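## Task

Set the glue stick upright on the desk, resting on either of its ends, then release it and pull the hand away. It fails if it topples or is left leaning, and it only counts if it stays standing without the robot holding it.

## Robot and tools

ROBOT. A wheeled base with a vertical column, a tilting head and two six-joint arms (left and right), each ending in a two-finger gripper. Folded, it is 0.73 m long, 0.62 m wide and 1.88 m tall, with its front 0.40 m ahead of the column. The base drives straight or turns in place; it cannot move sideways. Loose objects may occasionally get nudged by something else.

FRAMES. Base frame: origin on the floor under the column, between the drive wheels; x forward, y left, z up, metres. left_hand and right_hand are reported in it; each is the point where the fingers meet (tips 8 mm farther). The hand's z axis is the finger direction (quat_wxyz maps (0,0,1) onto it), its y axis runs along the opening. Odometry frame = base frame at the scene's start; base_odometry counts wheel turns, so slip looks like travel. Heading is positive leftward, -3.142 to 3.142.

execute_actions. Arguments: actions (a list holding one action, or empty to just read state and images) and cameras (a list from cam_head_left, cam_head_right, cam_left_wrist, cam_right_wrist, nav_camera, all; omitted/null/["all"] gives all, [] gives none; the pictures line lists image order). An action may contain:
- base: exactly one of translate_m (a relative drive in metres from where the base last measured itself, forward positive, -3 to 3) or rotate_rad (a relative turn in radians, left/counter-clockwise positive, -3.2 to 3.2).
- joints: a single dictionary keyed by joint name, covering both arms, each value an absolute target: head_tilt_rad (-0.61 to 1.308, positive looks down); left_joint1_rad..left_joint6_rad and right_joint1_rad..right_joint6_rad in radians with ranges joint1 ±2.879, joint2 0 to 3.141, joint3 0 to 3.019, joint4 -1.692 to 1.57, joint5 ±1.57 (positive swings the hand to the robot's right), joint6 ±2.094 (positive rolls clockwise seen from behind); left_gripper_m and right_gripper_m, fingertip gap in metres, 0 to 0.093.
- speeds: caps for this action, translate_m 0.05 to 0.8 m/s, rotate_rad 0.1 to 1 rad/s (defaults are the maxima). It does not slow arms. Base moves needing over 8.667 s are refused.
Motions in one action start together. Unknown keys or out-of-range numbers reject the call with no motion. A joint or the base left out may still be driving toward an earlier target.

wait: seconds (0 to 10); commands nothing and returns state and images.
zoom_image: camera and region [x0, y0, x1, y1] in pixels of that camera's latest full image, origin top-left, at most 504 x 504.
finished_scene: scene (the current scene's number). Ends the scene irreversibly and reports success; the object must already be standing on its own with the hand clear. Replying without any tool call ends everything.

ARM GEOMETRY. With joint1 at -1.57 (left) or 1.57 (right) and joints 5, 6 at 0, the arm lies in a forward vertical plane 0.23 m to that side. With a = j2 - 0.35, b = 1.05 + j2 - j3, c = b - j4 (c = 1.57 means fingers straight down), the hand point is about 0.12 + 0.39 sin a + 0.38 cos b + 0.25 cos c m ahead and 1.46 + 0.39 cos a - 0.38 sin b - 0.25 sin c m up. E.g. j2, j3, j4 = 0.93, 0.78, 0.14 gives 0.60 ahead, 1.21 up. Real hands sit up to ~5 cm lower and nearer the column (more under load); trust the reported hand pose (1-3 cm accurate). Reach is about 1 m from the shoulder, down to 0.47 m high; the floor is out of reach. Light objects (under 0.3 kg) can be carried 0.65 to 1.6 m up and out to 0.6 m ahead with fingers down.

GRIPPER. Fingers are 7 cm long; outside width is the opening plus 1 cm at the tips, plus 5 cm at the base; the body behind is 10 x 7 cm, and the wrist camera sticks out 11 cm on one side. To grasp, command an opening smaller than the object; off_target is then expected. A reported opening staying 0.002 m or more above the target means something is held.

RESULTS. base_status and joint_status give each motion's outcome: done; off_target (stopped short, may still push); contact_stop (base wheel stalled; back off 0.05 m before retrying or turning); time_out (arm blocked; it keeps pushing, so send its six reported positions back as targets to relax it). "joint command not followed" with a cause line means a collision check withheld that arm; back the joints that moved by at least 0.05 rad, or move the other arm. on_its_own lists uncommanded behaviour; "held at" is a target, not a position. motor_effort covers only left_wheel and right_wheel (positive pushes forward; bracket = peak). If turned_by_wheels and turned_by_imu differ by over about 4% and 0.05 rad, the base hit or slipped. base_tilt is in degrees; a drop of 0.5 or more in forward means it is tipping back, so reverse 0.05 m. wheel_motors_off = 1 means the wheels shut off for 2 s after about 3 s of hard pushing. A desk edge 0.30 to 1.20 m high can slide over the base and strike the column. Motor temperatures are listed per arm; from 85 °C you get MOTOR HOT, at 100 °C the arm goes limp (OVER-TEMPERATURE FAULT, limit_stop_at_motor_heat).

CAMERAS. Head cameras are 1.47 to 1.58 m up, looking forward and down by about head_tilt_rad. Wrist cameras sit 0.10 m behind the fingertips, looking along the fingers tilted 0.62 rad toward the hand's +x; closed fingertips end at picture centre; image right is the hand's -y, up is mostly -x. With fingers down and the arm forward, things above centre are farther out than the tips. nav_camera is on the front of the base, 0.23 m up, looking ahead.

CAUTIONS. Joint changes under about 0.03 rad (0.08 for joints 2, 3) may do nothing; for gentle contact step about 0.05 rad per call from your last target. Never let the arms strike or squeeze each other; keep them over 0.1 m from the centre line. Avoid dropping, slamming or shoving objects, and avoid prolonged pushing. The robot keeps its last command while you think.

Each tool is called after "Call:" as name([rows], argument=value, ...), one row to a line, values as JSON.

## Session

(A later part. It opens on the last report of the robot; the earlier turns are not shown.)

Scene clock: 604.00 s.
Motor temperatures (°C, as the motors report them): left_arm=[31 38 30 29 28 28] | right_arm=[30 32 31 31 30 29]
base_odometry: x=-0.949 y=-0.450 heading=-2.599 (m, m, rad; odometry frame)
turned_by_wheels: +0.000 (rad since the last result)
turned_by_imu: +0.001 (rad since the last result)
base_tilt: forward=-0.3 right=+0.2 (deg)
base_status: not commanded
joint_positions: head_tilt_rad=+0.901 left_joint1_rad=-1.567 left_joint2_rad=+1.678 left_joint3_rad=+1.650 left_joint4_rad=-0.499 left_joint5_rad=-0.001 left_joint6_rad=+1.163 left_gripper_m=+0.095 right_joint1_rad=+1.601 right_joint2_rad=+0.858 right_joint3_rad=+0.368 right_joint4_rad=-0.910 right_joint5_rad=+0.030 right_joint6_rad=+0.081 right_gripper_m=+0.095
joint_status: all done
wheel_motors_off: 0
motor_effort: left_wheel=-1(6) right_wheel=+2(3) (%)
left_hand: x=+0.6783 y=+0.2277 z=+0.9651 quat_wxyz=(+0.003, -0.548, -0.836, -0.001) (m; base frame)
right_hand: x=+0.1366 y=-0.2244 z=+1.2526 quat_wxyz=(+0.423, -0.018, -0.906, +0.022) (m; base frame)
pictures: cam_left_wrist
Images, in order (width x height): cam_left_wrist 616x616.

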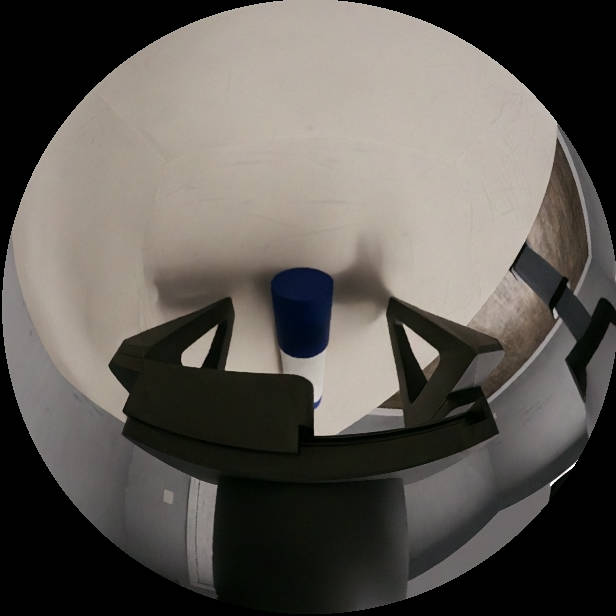

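Call:
execute_actions([
  {"joints": {"left_gripper_m": 0.02}},
], cameras=["cam_left_wrist", "cam_head_left"])

Scene clock: 622.97 s.
Motor temperatures (°C, as the motors report them): left_arm=[31 38 30 29 28 28] | right_arm=[30 32 31 31 30 29]
base_odometry: x=-0.949 y=-0.450 heading=-2.599 (m, m, rad; odometry frame)
turned_by_wheels: +0.000 (rad since the last result)
turned_by_imu: +0.001 (rad since the last result)
base_tilt: forward=-0.4 right=+0.2 (deg)
base_status: not commanded
joint_positions: head_tilt_rad=+0.901 left_joint1_rad=-1.567 left_joint2_rad=+1.680 left_joint3_rad=+1.650 left_joint4_rad=-0.498 left_joint5_rad=-0.001 left_joint6_rad=+1.163 left_gripper_m=+0.029 right_joint1_rad=+1.601 right_joint2_rad=+0.858 right_joint3_rad=+0.368 right_joint4_rad=-0.910 right_joint5_rad=+0.030 right_joint6_rad=+0.081 right_gripper_m=+0.095
joint_status: left_gripper_m off_target (ended at +0.029, target +0.020)
wheel_motors_off: 0
motor_effort: left_wheel=-3(1) right_wheel=+2(3) (%)
left_hand: x=+0.6776 y=+0.2278 z=+0.9643 quat_wxyz=(+0.003, -0.548, -0.836, -0.001) (m; base frame)
right_hand: x=+0.1366 y=-0.2244 z=+1.2526 quat_wxyz=(+0.423, -0.018, -0.906, +0.022) (m; base frame)
pictures: cam_head_left, cam_left_wrist
Images, in order (width x height): cam_head_left 896x504, cam_left_wrist 616x616.

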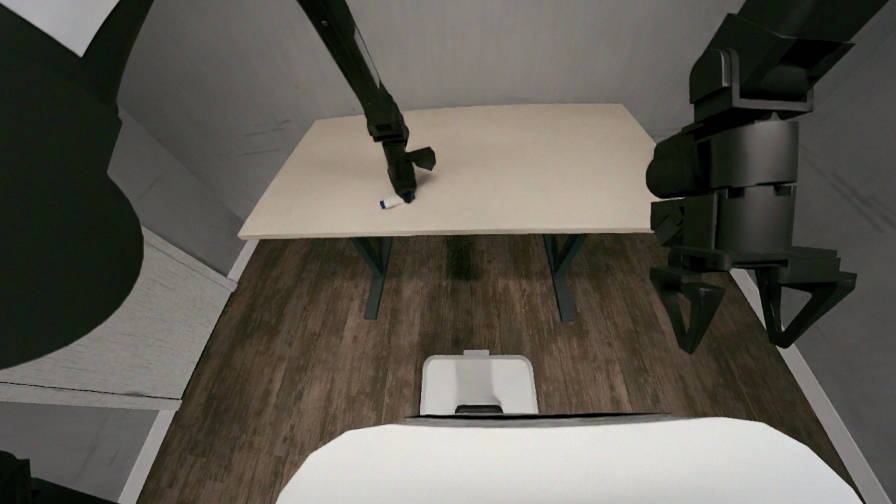

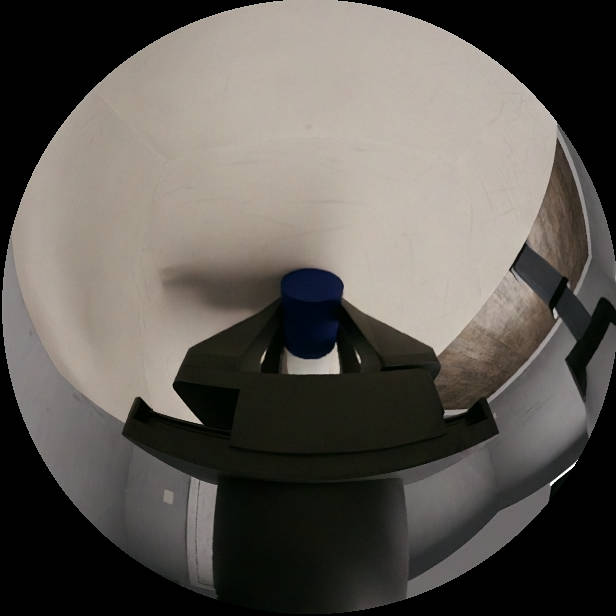

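Call:
execute_actions([
  {"joints": {"left_joint2_rad": 1.57}},
], cameras=["cam_left_wrist", "cam_head_left"])

Scene clock: 673.43 s.
Motor temperatures (°C, as the motors report them): left_arm=[31 38 30 29 28 28] | right_arm=[30 32 31 31 30 29]
base_odometry: x=-0.949 y=-0.450 heading=-2.599 (m, m, rad; odometry frame)
turned_by_wheels: +0.000 (rad since the last result)
turned_by_imu: +0.001 (rad since the last result)
base_tilt: forward=-0.2 right=+0.2 (deg)
base_status: not commanded
joint_positions: head_tilt_rad=+0.901 left_joint1_rad=-1.567 left_joint2_rad=+1.568 left_joint3_rad=+1.650 left_joint4_rad=-0.498 left_joint5_rad=-0.001 left_joint6_rad=+1.163 left_gripper_m=+0.029 right_joint1_rad=+1.601 right_joint2_rad=+0.858 right_joint3_rad=+0.368 right_joint4_rad=-0.910 right_joint5_rad=+0.030 right_joint6_rad=+0.081 right_gripper_m=+0.095
joint_status: all done
wheel_motors_off: 0
motor_effort: left_wheel=-5(3) right_wheel=+3(3) (%)
left_hand: x=+0.7291 y=+0.2277 z=+1.0291 quat_wxyz=(-0.043, -0.548, -0.835, -0.031) (m; base frame)
right_hand: x=+0.1366 y=-0.2244 z=+1.2526 quat_wxyz=(+0.423, -0.018, -0.906, +0.022) (m; base frame)
pictures: cam_head_left, cam_left_wrist
Images, in order (width x height): cam_head_left 896x504, cam_left_wrist 616x616.

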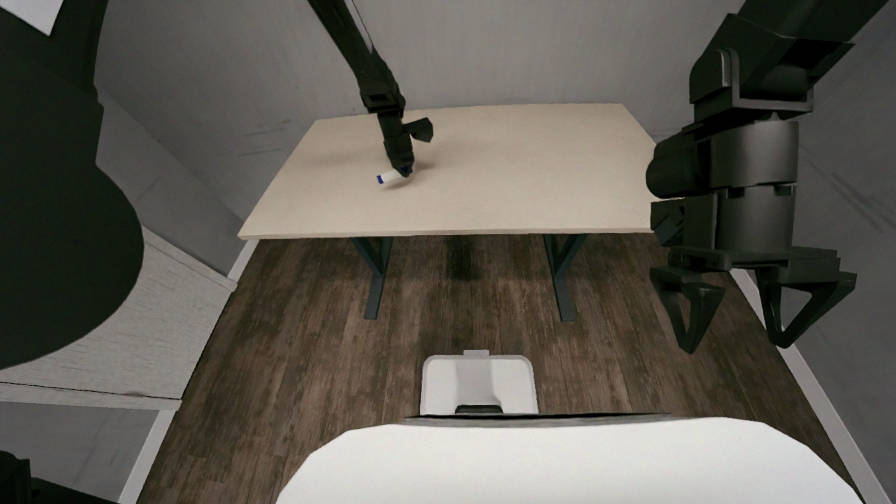

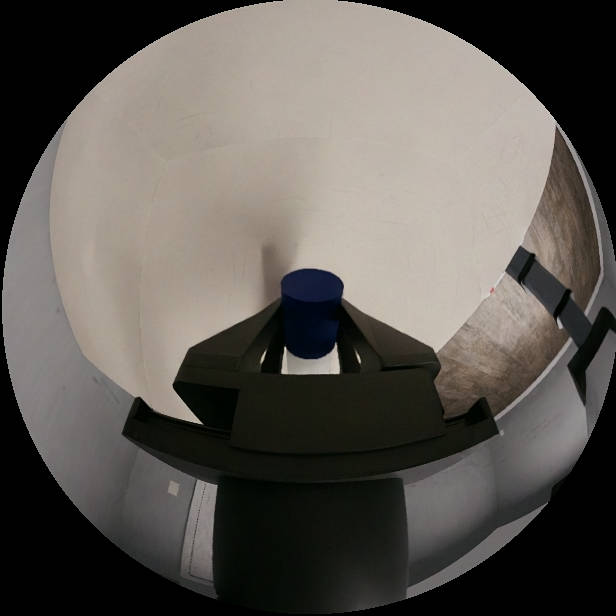

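Call:
execute_actions([
  {"joints": {"left_joint4_rad": 1.45, "left_joint6_rad": 0.0, "left_joint5_rad": 0.0, "head_tilt_rad": 0.75}},
], cameras=["cam_left_wrist", "cam_head_left"])

Scene clock: 706.43 s.
Motor temperatures (°C, as the motors report them): left_arm=[31 40 31 29 28 28] | right_arm=[30 32 31 31 30 29]
base_odometry: x=-0.949 y=-0.450 heading=-2.599 (m, m, rad; odometry frame)
turned_by_wheels: +0.000 (rad since the last result)
turned_by_imu: +0.001 (rad since the last result)
base_tilt: forward=-0.2 right=+0.1 (deg)
base_status: not commanded
joint_positions: head_tilt_rad=+0.766 left_joint1_rad=-1.567 left_joint2_rad=+1.568 left_joint3_rad=+1.650 left_joint4_rad=+1.432 left_joint5_rad=-0.001 left_joint6_rad=+0.008 left_gripper_m=+0.029 right_joint1_rad=+1.601 right_joint2_rad=+0.858 right_joint3_rad=+0.368 right_joint4_rad=-0.910 right_joint5_rad=+0.030 right_joint6_rad=+0.081 right_gripper_m=+0.095
joint_status: all done
wheel_motors_off: 0
motor_effort: left_wheel=-2(3) right_wheel=+3(3) (%)
left_hand: x=+0.9227 y=+0.2268 z=+1.3841 quat_wxyz=(-0.851, -0.003, -0.524, -0.005) (m; base frame)
right_hand: x=+0.1366 y=-0.2244 z=+1.2526 quat_wxyz=(+0.423, -0.018, -0.906, +0.022) (m; base frame)
pictures: cam_head_left, cam_left_wrist
Images, in order (width x height): cam_head_left 896x504, cam_left_wrist 616x616.

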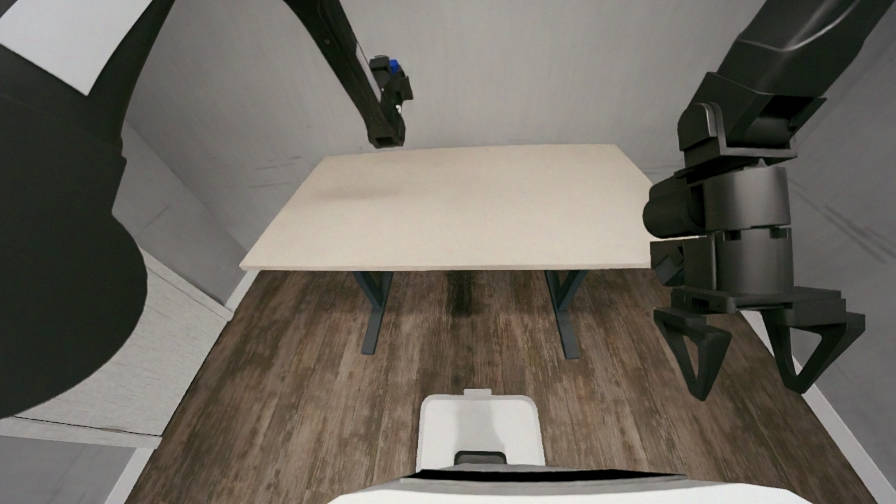

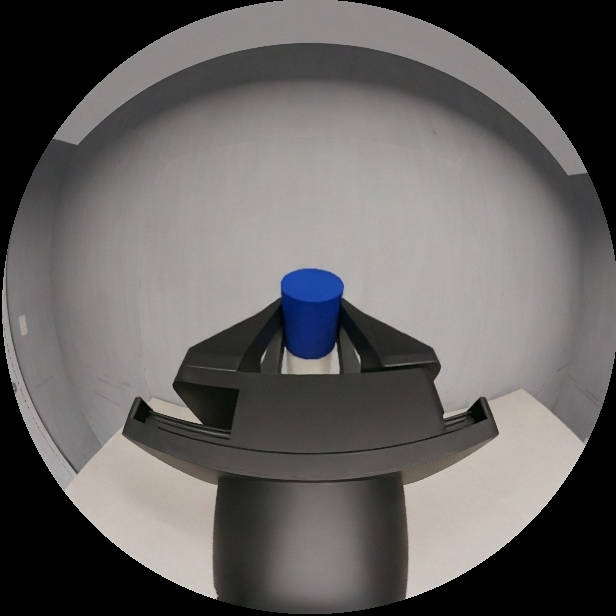

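Call:
execute_actions([
  {"joints": {"left_joint2_rad": 1.905, "left_joint3_rad": 1.54, "left_joint4_rad": 1.45, "head_tilt_rad": 0.85}},
], cameras=["cam_left_wrist", "cam_head_left", "cam_head_right"])

Scene clock: 722.90 s.
Motor temperatures (°C, as the motors report them): left_arm=[31 40 31 29 28 28] | right_arm=[30 32 31 31 30 29]
base_odometry: x=-0.949 y=-0.450 heading=-2.599 (m, m, rad; odometry frame)
turned_by_wheels: +0.000 (rad since the last result)
turned_by_imu: +0.001 (rad since the last result)
base_tilt: forward=-0.3 right=+0.2 (deg)
base_status: not commanded
joint_positions: head_tilt_rad=+0.852 left_joint1_rad=-1.566 left_joint2_rad=+1.923 left_joint3_rad=+1.525 left_joint4_rad=+1.456 left_joint5_rad=-0.002 left_joint6_rad=+0.009 left_gripper_m=+0.029 right_joint1_rad=+1.601 right_joint2_rad=+0.858 right_joint3_rad=+0.368 right_joint4_rad=-0.910 right_joint5_rad=+0.030 right_joint6_rad=+0.081 right_gripper_m=+0.095
joint_status: all done
wheel_motors_off: 0
motor_effort: left_wheel=-1(4) right_wheel=+3(4) (%)
left_hand: x=+0.8024 y=+0.2283 z=+1.0773 quat_wxyz=(-0.711, -0.003, -0.703, -0.006) (m; base frame)
right_hand: x=+0.1366 y=-0.2244 z=+1.2526 quat_wxyz=(+0.423, -0.018, -0.906, +0.022) (m; base frame)
pictures: cam_head_left, cam_head_right, cam_left_wrist
Images, in order (width x height): cam_head_left 896x504, cam_head_right 896x504, cam_left_wrist 616x616.

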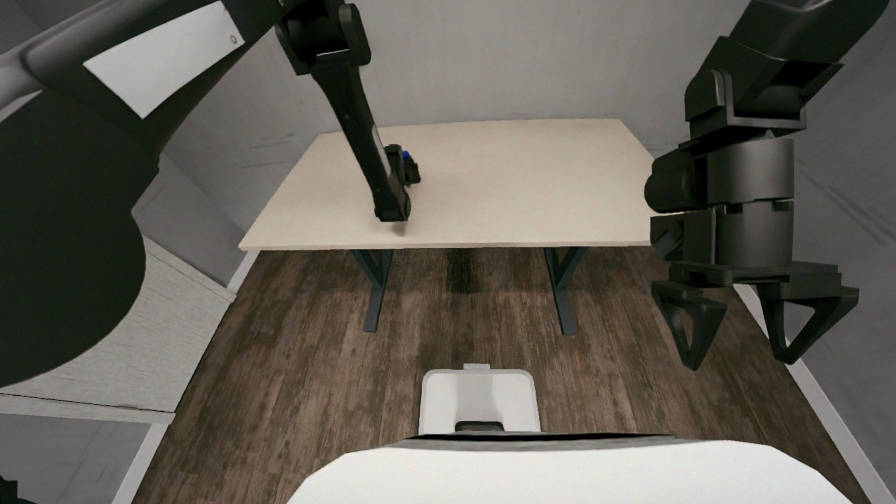

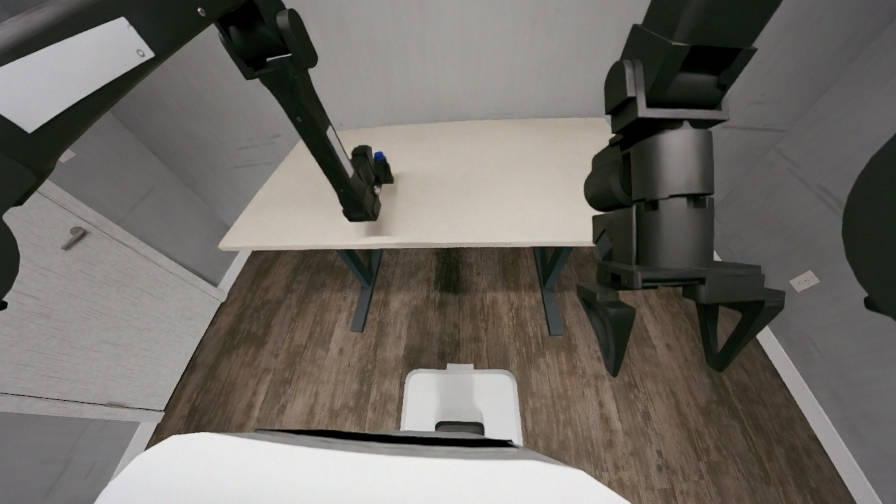

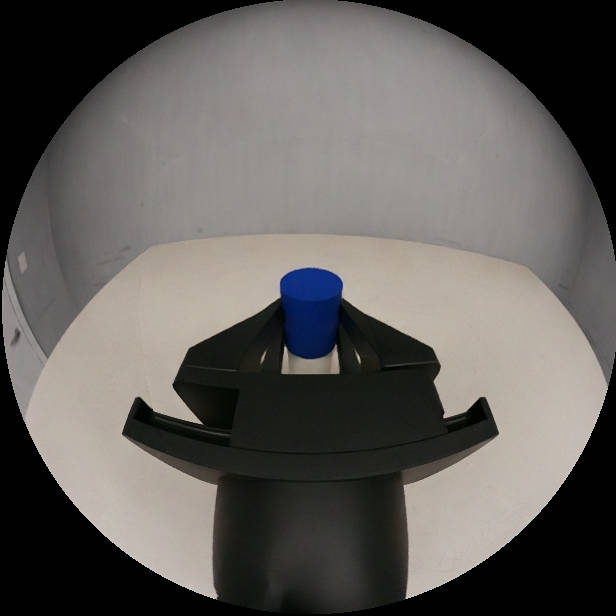

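Call:
zoom_image(camera="cam_head_right", region=[310, 120, 450, 260])

Region (310, 120, 450, 260) of cam_head_right's 896x504 image, scaled by 3.600, with more detail than that image has.

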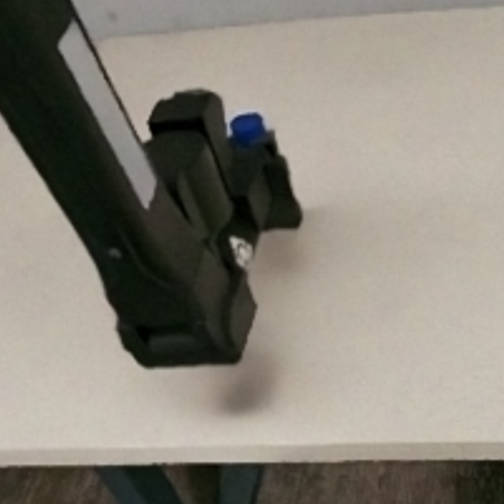

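Call:
execute_actions([
  {"joints": {"left_joint2_rad": 1.985, "left_joint3_rad": 1.6, "left_joint4_rad": 1.45}},
], cameras=["cam_left_wrist", "cam_head_right"])

Scene clock: 777.57 s.
Motor temperatures (°C, as the motors report them): left_arm=[31 41 30 29 28 28] | right_arm=[30 32 31 31 30 29]
base_odometry: x=-0.949 y=-0.450 heading=-2.599 (m, m, rad; odometry frame)
turned_by_wheels: +0.000 (rad since the last result)
turned_by_imu: +0.001 (rad since the last result)
base_tilt: forward=-0.3 right=+0.2 (deg)
base_status: not commanded
joint_positions: head_tilt_rad=+0.852 left_joint1_rad=-1.566 left_joint2_rad=+1.969 left_joint3_rad=+1.591 left_joint4_rad=+1.456 left_joint5_rad=-0.002 left_joint6_rad=+0.009 left_gripper_m=+0.029 right_joint1_rad=+1.601 right_joint2_rad=+0.858 right_joint3_rad=+0.368 right_joint4_rad=-0.910 right_joint5_rad=+0.030 right_joint6_rad=+0.081 right_gripper_m=+0.095
joint_status: all done
wheel_motors_off: 0
motor_effort: left_wheel=-3(5) right_wheel=+3(3) (%)
left_hand: x=+0.8095 y=+0.2284 z=+1.0658 quat_wxyz=(-0.718, -0.003, -0.696, -0.006) (m; base frame)
right_hand: x=+0.1366 y=-0.2244 z=+1.2526 quat_wxyz=(+0.423, -0.018, -0.906, +0.022) (m; base frame)
pictures: cam_head_right, cam_left_wrist
Images, in order (width x height): cam_head_right 896x504, cam_left_wrist 616x616.

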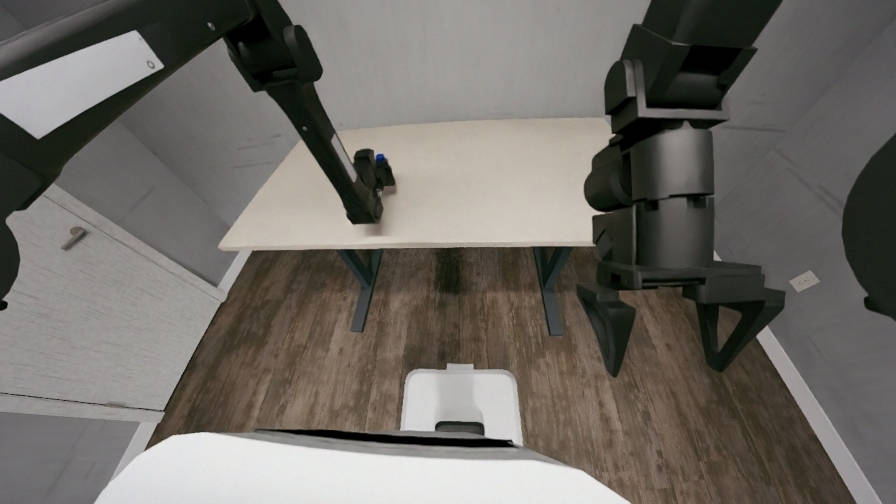

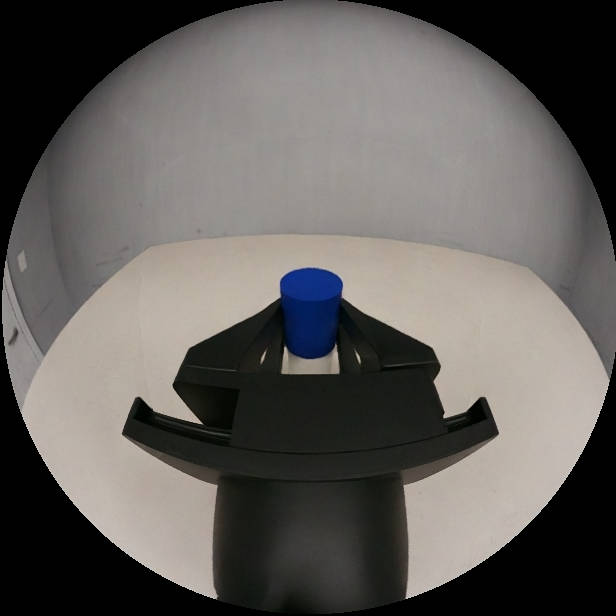

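Call:
execute_actions([
  {"joints": {"left_joint2_rad": 2.012, "left_joint3_rad": 1.6, "left_joint4_rad": 1.45}},
], cameras=["cam_left_wrist", "cam_head_right"])

Scene clock: 784.77 s.
Motor temperatures (°C, as the motors report them): left_arm=[31 40 30 29 28 28] | right_arm=[30 32 31 31 30 29]
base_odometry: x=-0.949 y=-0.450 heading=-2.599 (m, m, rad; odometry frame)
turned_by_wheels: +0.000 (rad since the last result)
turned_by_imu: +0.001 (rad since the last result)
base_tilt: forward=-0.2 right=+0.1 (deg)
base_status: not commanded
joint_positions: head_tilt_rad=+0.852 left_joint1_rad=-1.566 left_joint2_rad=+1.998 left_joint3_rad=+1.591 left_joint4_rad=+1.456 left_joint5_rad=-0.002 left_joint6_rad=+0.009 left_gripper_m=+0.029 right_joint1_rad=+1.601 right_joint2_rad=+0.858 right_joint3_rad=+0.368 right_joint4_rad=-0.910 right_joint5_rad=+0.030 right_joint6_rad=+0.081 right_gripper_m=+0.095
joint_status: all done
wheel_motors_off: 0
motor_effort: left_wheel=-4(2) right_wheel=+3(3) (%)
left_hand: x=+0.7979 y=+0.2284 z=+1.0461 quat_wxyz=(-0.708, -0.003, -0.706, -0.006) (m; base frame)
right_hand: x=+0.1366 y=-0.2244 z=+1.2526 quat_wxyz=(+0.423, -0.018, -0.906, +0.022) (m; base frame)
pictures: cam_head_right, cam_left_wrist
Images, in order (width x height): cam_head_right 896x504, cam_left_wrist 616x616.

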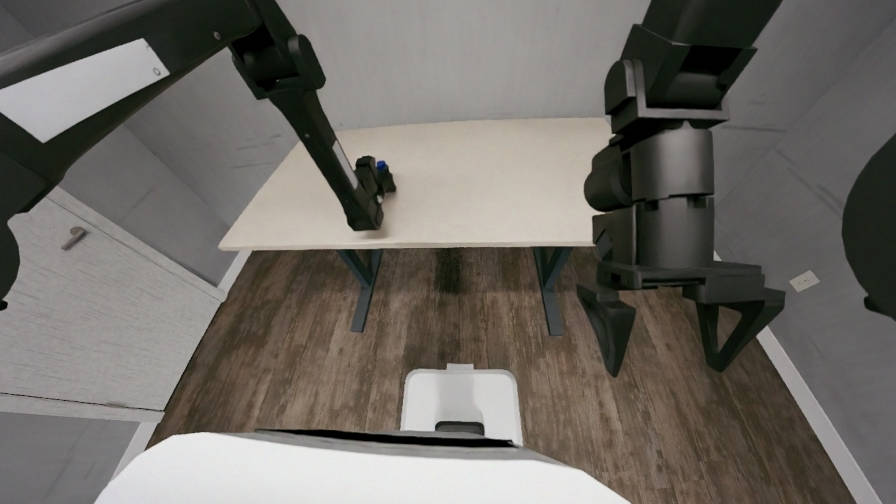

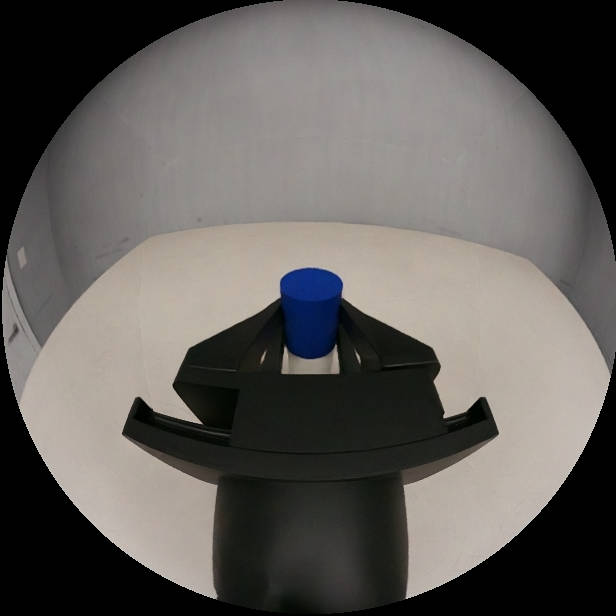

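Call:
zoom_image(camera="cam_head_right", region=[320, 140, 440, 250])

Region (320, 140, 440, 250) of cam_head_right's 896x504 image, scaled by 4.200, with more detail than that image has; it fills the top 462 rows of this view, and the rest is white.

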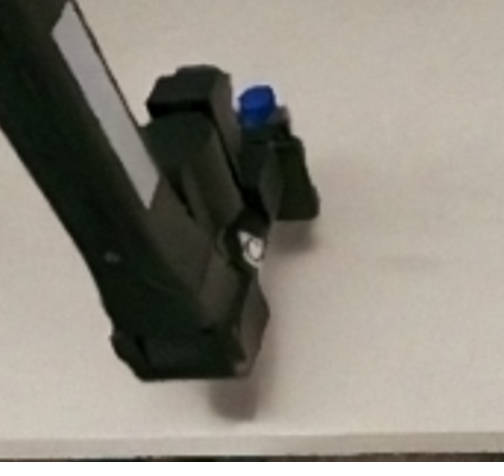

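Call:
execute_actions([
  {"joints": {"left_joint2_rad": 2.028, "left_joint3_rad": 1.6, "left_joint4_rad": 1.45}},
], cameras=["cam_left_wrist", "cam_head_right"])

Scene clock: 813.43 s.
Motor temperatures (°C, as the motors report them): left_arm=[31 40 30 29 28 28] | right_arm=[30 32 31 31 30 29]
base_odometry: x=-0.949 y=-0.450 heading=-2.599 (m, m, rad; odometry frame)
turned_by_wheels: +0.000 (rad since the last result)
turned_by_imu: +0.001 (rad since the last result)
base_tilt: forward=-0.3 right=+0.1 (deg)
base_status: not commanded
joint_positions: head_tilt_rad=+0.852 left_joint1_rad=-1.566 left_joint2_rad=+2.003 left_joint3_rad=+1.591 left_joint4_rad=+1.456 left_joint5_rad=-0.002 left_joint6_rad=+0.008 left_gripper_m=+0.029 right_joint1_rad=+1.601 right_joint2_rad=+0.858 right_joint3_rad=+0.368 right_joint4_rad=-0.910 right_joint5_rad=+0.030 right_joint6_rad=+0.081 right_gripper_m=+0.095
joint_status: all done
wheel_motors_off: 0
motor_effort: left_wheel=-2(3) right_wheel=+3(3) (%)
left_hand: x=+0.7958 y=+0.2284 z=+1.0427 quat_wxyz=(-0.706, -0.003, -0.708, -0.006) (m; base frame)
right_hand: x=+0.1366 y=-0.2244 z=+1.2526 quat_wxyz=(+0.423, -0.018, -0.906, +0.022) (m; base frame)
pictures: cam_head_right, cam_left_wrist
Images, in order (width x height): cam_head_right 896x504, cam_left_wrist 616x616.

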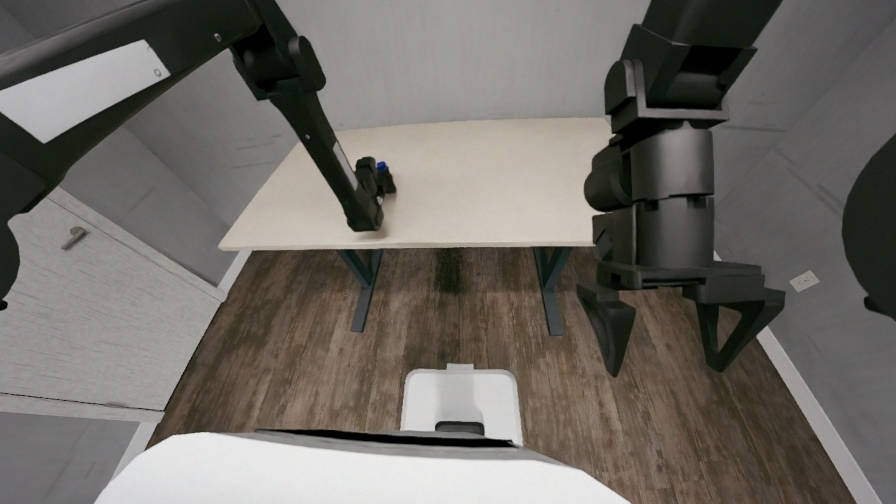

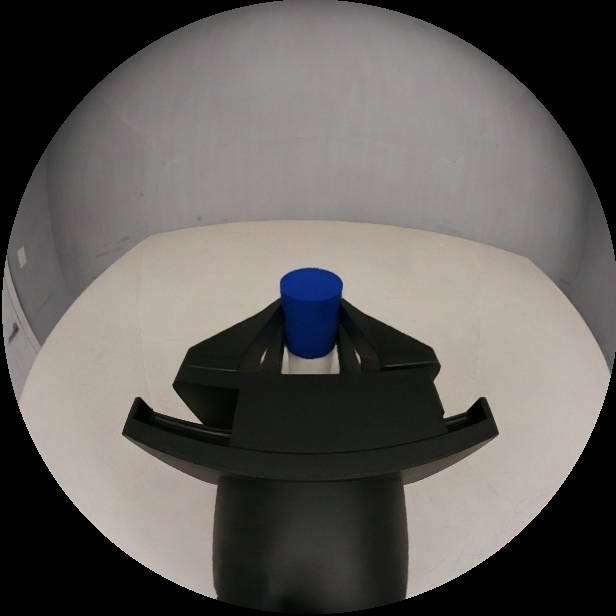

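Call:
execute_actions([
  {"joints": {"left_joint2_rad": 2.048, "left_joint3_rad": 1.605, "left_joint4_rad": 1.45}},
], cameras=["cam_left_wrist", "cam_head_right"])

Scene clock: 833.23 s.
Motor temperatures (°C, as the motors report them): left_arm=[31 40 30 29 28 28] | right_arm=[30 32 31 31 30 29]
base_odometry: x=-0.949 y=-0.450 heading=-2.599 (m, m, rad; odometry frame)
turned_by_wheels: +0.000 (rad since the last result)
turned_by_imu: +0.001 (rad since the last result)
base_tilt: forward=-0.3 right=+0.3 (deg)
base_status: not commanded
joint_positions: head_tilt_rad=+0.852 left_joint1_rad=-1.566 left_joint2_rad=+2.005 left_joint3_rad=+1.594 left_joint4_rad=+1.456 left_joint5_rad=-0.002 left_joint6_rad=+0.008 left_gripper_m=+0.029 right_joint1_rad=+1.601 right_joint2_rad=+0.858 right_joint3_rad=+0.368 right_joint4_rad=-0.910 right_joint5_rad=+0.030 right_joint6_rad=+0.081 right_gripper_m=+0.095
joint_status: all done
wheel_motors_off: 0
motor_effort: left_wheel=-2(3) right_wheel=+2(3) (%)
left_hand: x=+0.7962 y=+0.2284 z=+1.0423 quat_wxyz=(-0.706, -0.003, -0.708, -0.006) (m; base frame)
right_hand: x=+0.1366 y=-0.2244 z=+1.2526 quat_wxyz=(+0.423, -0.018, -0.906, +0.022) (m; base frame)
pictures: cam_head_right, cam_left_wrist
Images, in order (width x height): cam_head_right 896x504, cam_left_wrist 616x616.

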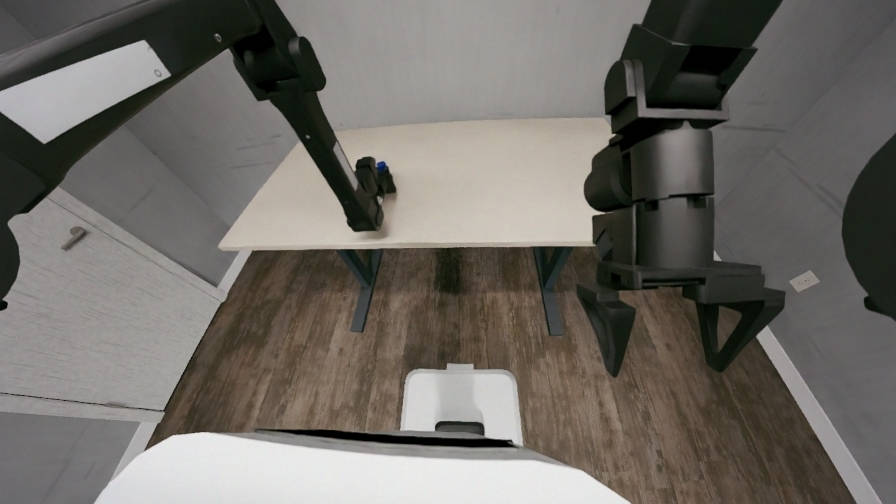

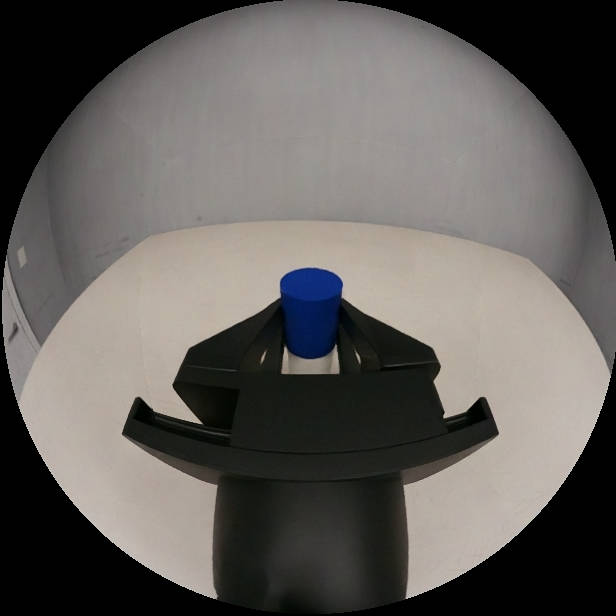

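Call:
zoom_image(camera="cam_head_right", region=[330, 150, 420, 250])

Region (330, 150, 420, 250) of cam_head_right's 896x504 image, scaled by 5.040, with more detail than that image has; it fills the left 454 columns of this view, and the rest is white.

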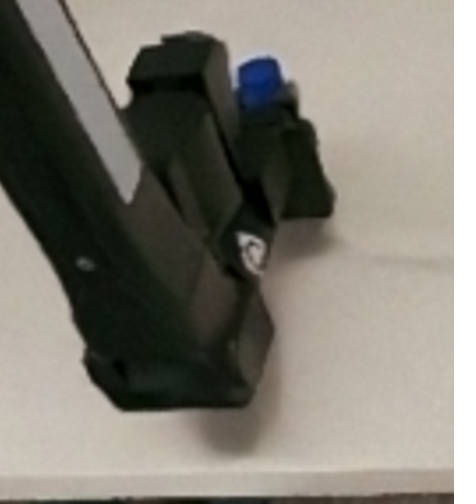

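Call:
execute_actions([
  {"joints": {"left_joint2_rad": 2.012, "left_joint3_rad": 1.605, "left_joint4_rad": 1.45, "left_gripper_m": 0.09}},
], cameras=["cam_left_wrist", "cam_head_right"])

Scene clock: 856.23 s.
Motor temperatures (°C, as the motors report them): left_arm=[31 40 30 29 28 28] | right_arm=[30 32 31 31 30 29]
base_odometry: x=-0.949 y=-0.450 heading=-2.599 (m, m, rad; odometry frame)
turned_by_wheels: +0.000 (rad since the last result)
turned_by_imu: +0.001 (rad since the last result)
base_tilt: forward=-0.3 right=+0.2 (deg)
base_status: not commanded
joint_positions: head_tilt_rad=+0.852 left_joint1_rad=-1.566 left_joint2_rad=+2.005 left_joint3_rad=+1.594 left_joint4_rad=+1.456 left_joint5_rad=-0.002 left_joint6_rad=+0.008 left_gripper_m=+0.090 right_joint1_rad=+1.601 right_joint2_rad=+0.858 right_joint3_rad=+0.368 right_joint4_rad=-0.910 right_joint5_rad=+0.030 right_joint6_rad=+0.081 right_gripper_m=+0.095
joint_status: all done
wheel_motors_off: 0
motor_effort: left_wheel=-2(2) right_wheel=+3(3) (%)
left_hand: x=+0.7962 y=+0.2284 z=+1.0423 quat_wxyz=(-0.706, -0.003, -0.708, -0.006) (m; base frame)
right_hand: x=+0.1366 y=-0.2244 z=+1.2526 quat_wxyz=(+0.423, -0.018, -0.906, +0.022) (m; base frame)
pictures: cam_head_right, cam_left_wrist
Images, in order (width x height): cam_head_right 896x504, cam_left_wrist 616x616.

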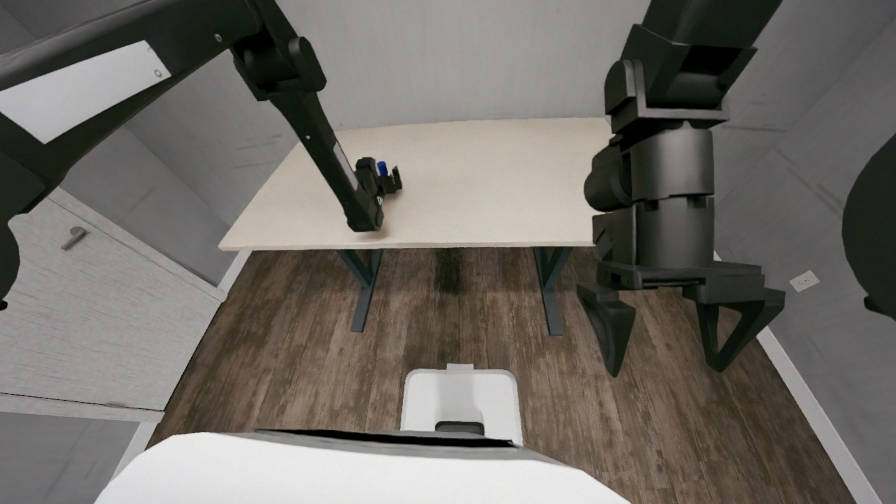

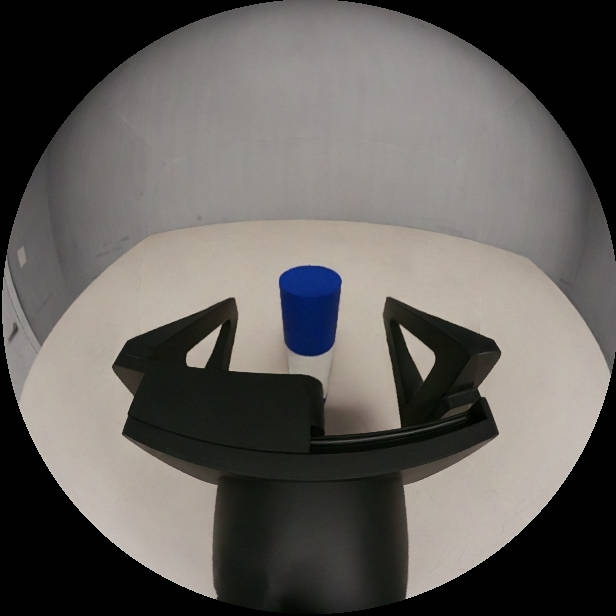

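Call:
execute_actions([
  {"base": {"translate_m": -0.4}},
], cameras=["cam_left_wrist", "cam_head_right", "cam_head_left"])

Scene clock: 867.00 s.
Motor temperatures (°C, as the motors report them): left_arm=[31 40 30 29 28 28] | right_arm=[30 32 31 31 30 29]
base_odometry: x=-0.607 y=-0.243 heading=-2.598 (m, m, rad; odometry frame)
turned_by_wheels: +0.001 (rad since the last result)
turned_by_imu: +0.002 (rad since the last result)
base_tilt: forward=-0.3 right=+0.1 (deg)
base_status: done
joint_positions: head_tilt_rad=+0.852 left_joint1_rad=-1.566 left_joint2_rad=+2.005 left_joint3_rad=+1.596 left_joint4_rad=+1.456 left_joint5_rad=-0.001 left_joint6_rad=+0.008 left_gripper_m=+0.090 right_joint1_rad=+1.601 right_joint2_rad=+0.858 right_joint3_rad=+0.366 right_joint4_rad=-0.910 right_joint5_rad=+0.030 right_joint6_rad=+0.081 right_gripper_m=+0.095
joint_status: not commanded
wheel_motors_off: 0
motor_effort: left_wheel=+2(64) right_wheel=-1(62) (%)
left_hand: x=+0.7969 y=+0.2284 z=+1.0426 quat_wxyz=(-0.707, -0.003, -0.707, -0.006) (m; base frame)
right_hand: x=+0.1352 y=-0.2244 z=+1.2531 quat_wxyz=(+0.424, -0.018, -0.905, +0.022) (m; base frame)
pictures: cam_head_left, cam_head_right, cam_left_wrist
Images, in order (width x height): cam_head_left 896x504, cam_head_right 896x504, cam_left_wrist 616x616.

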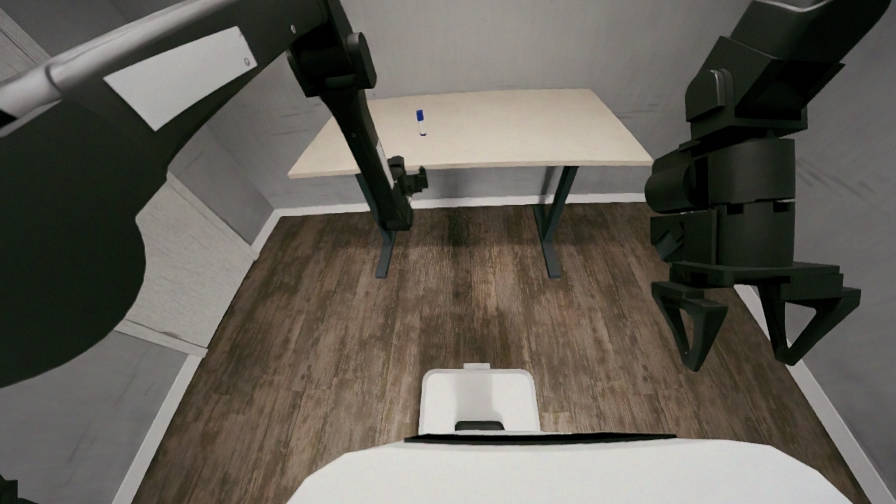

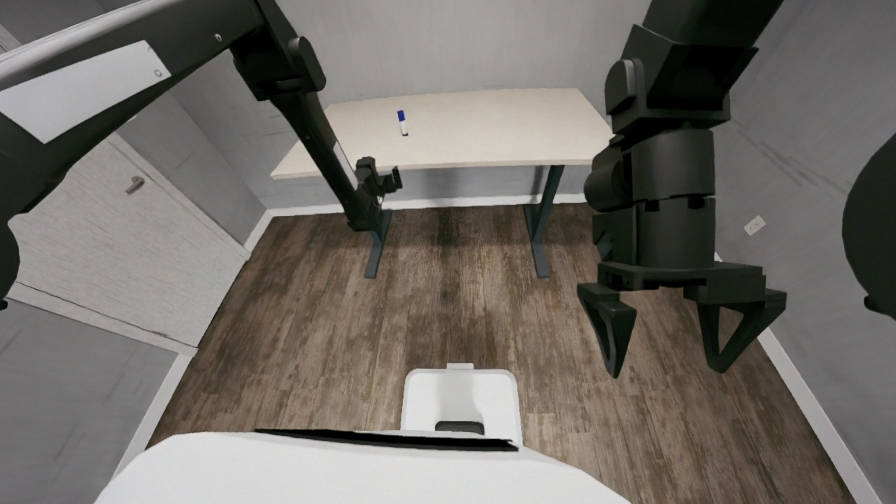

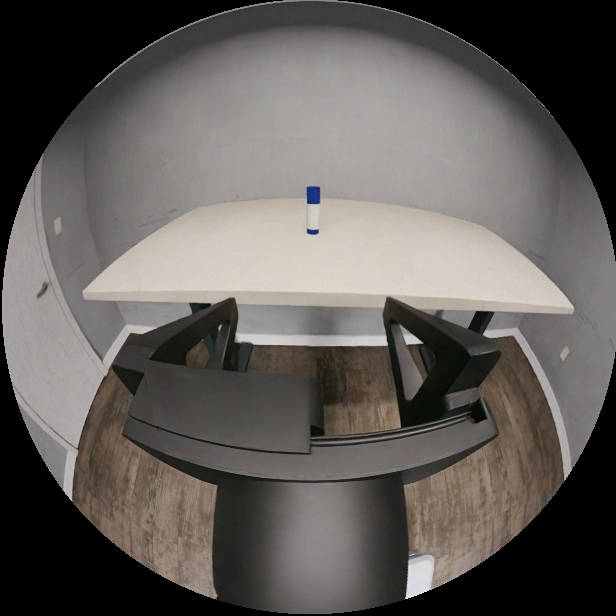

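Call:
zoom_image(camera="cam_left_wrist", region=[270, 170, 360, 250])

Region (270, 170, 360, 250) of cam_left_wrist's 616x616 image, scaled by 5.600, with more detail than that image has.

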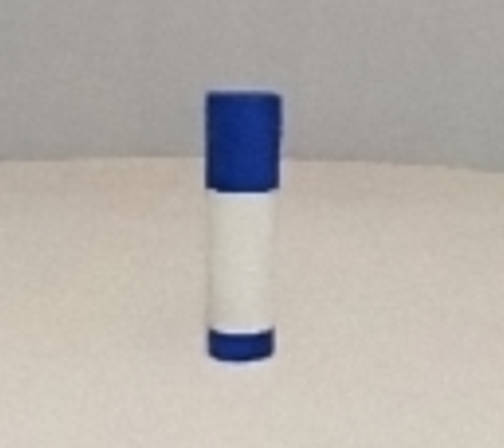

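Call:
finished_scene(scene=1)

The scene is finished: the task was done.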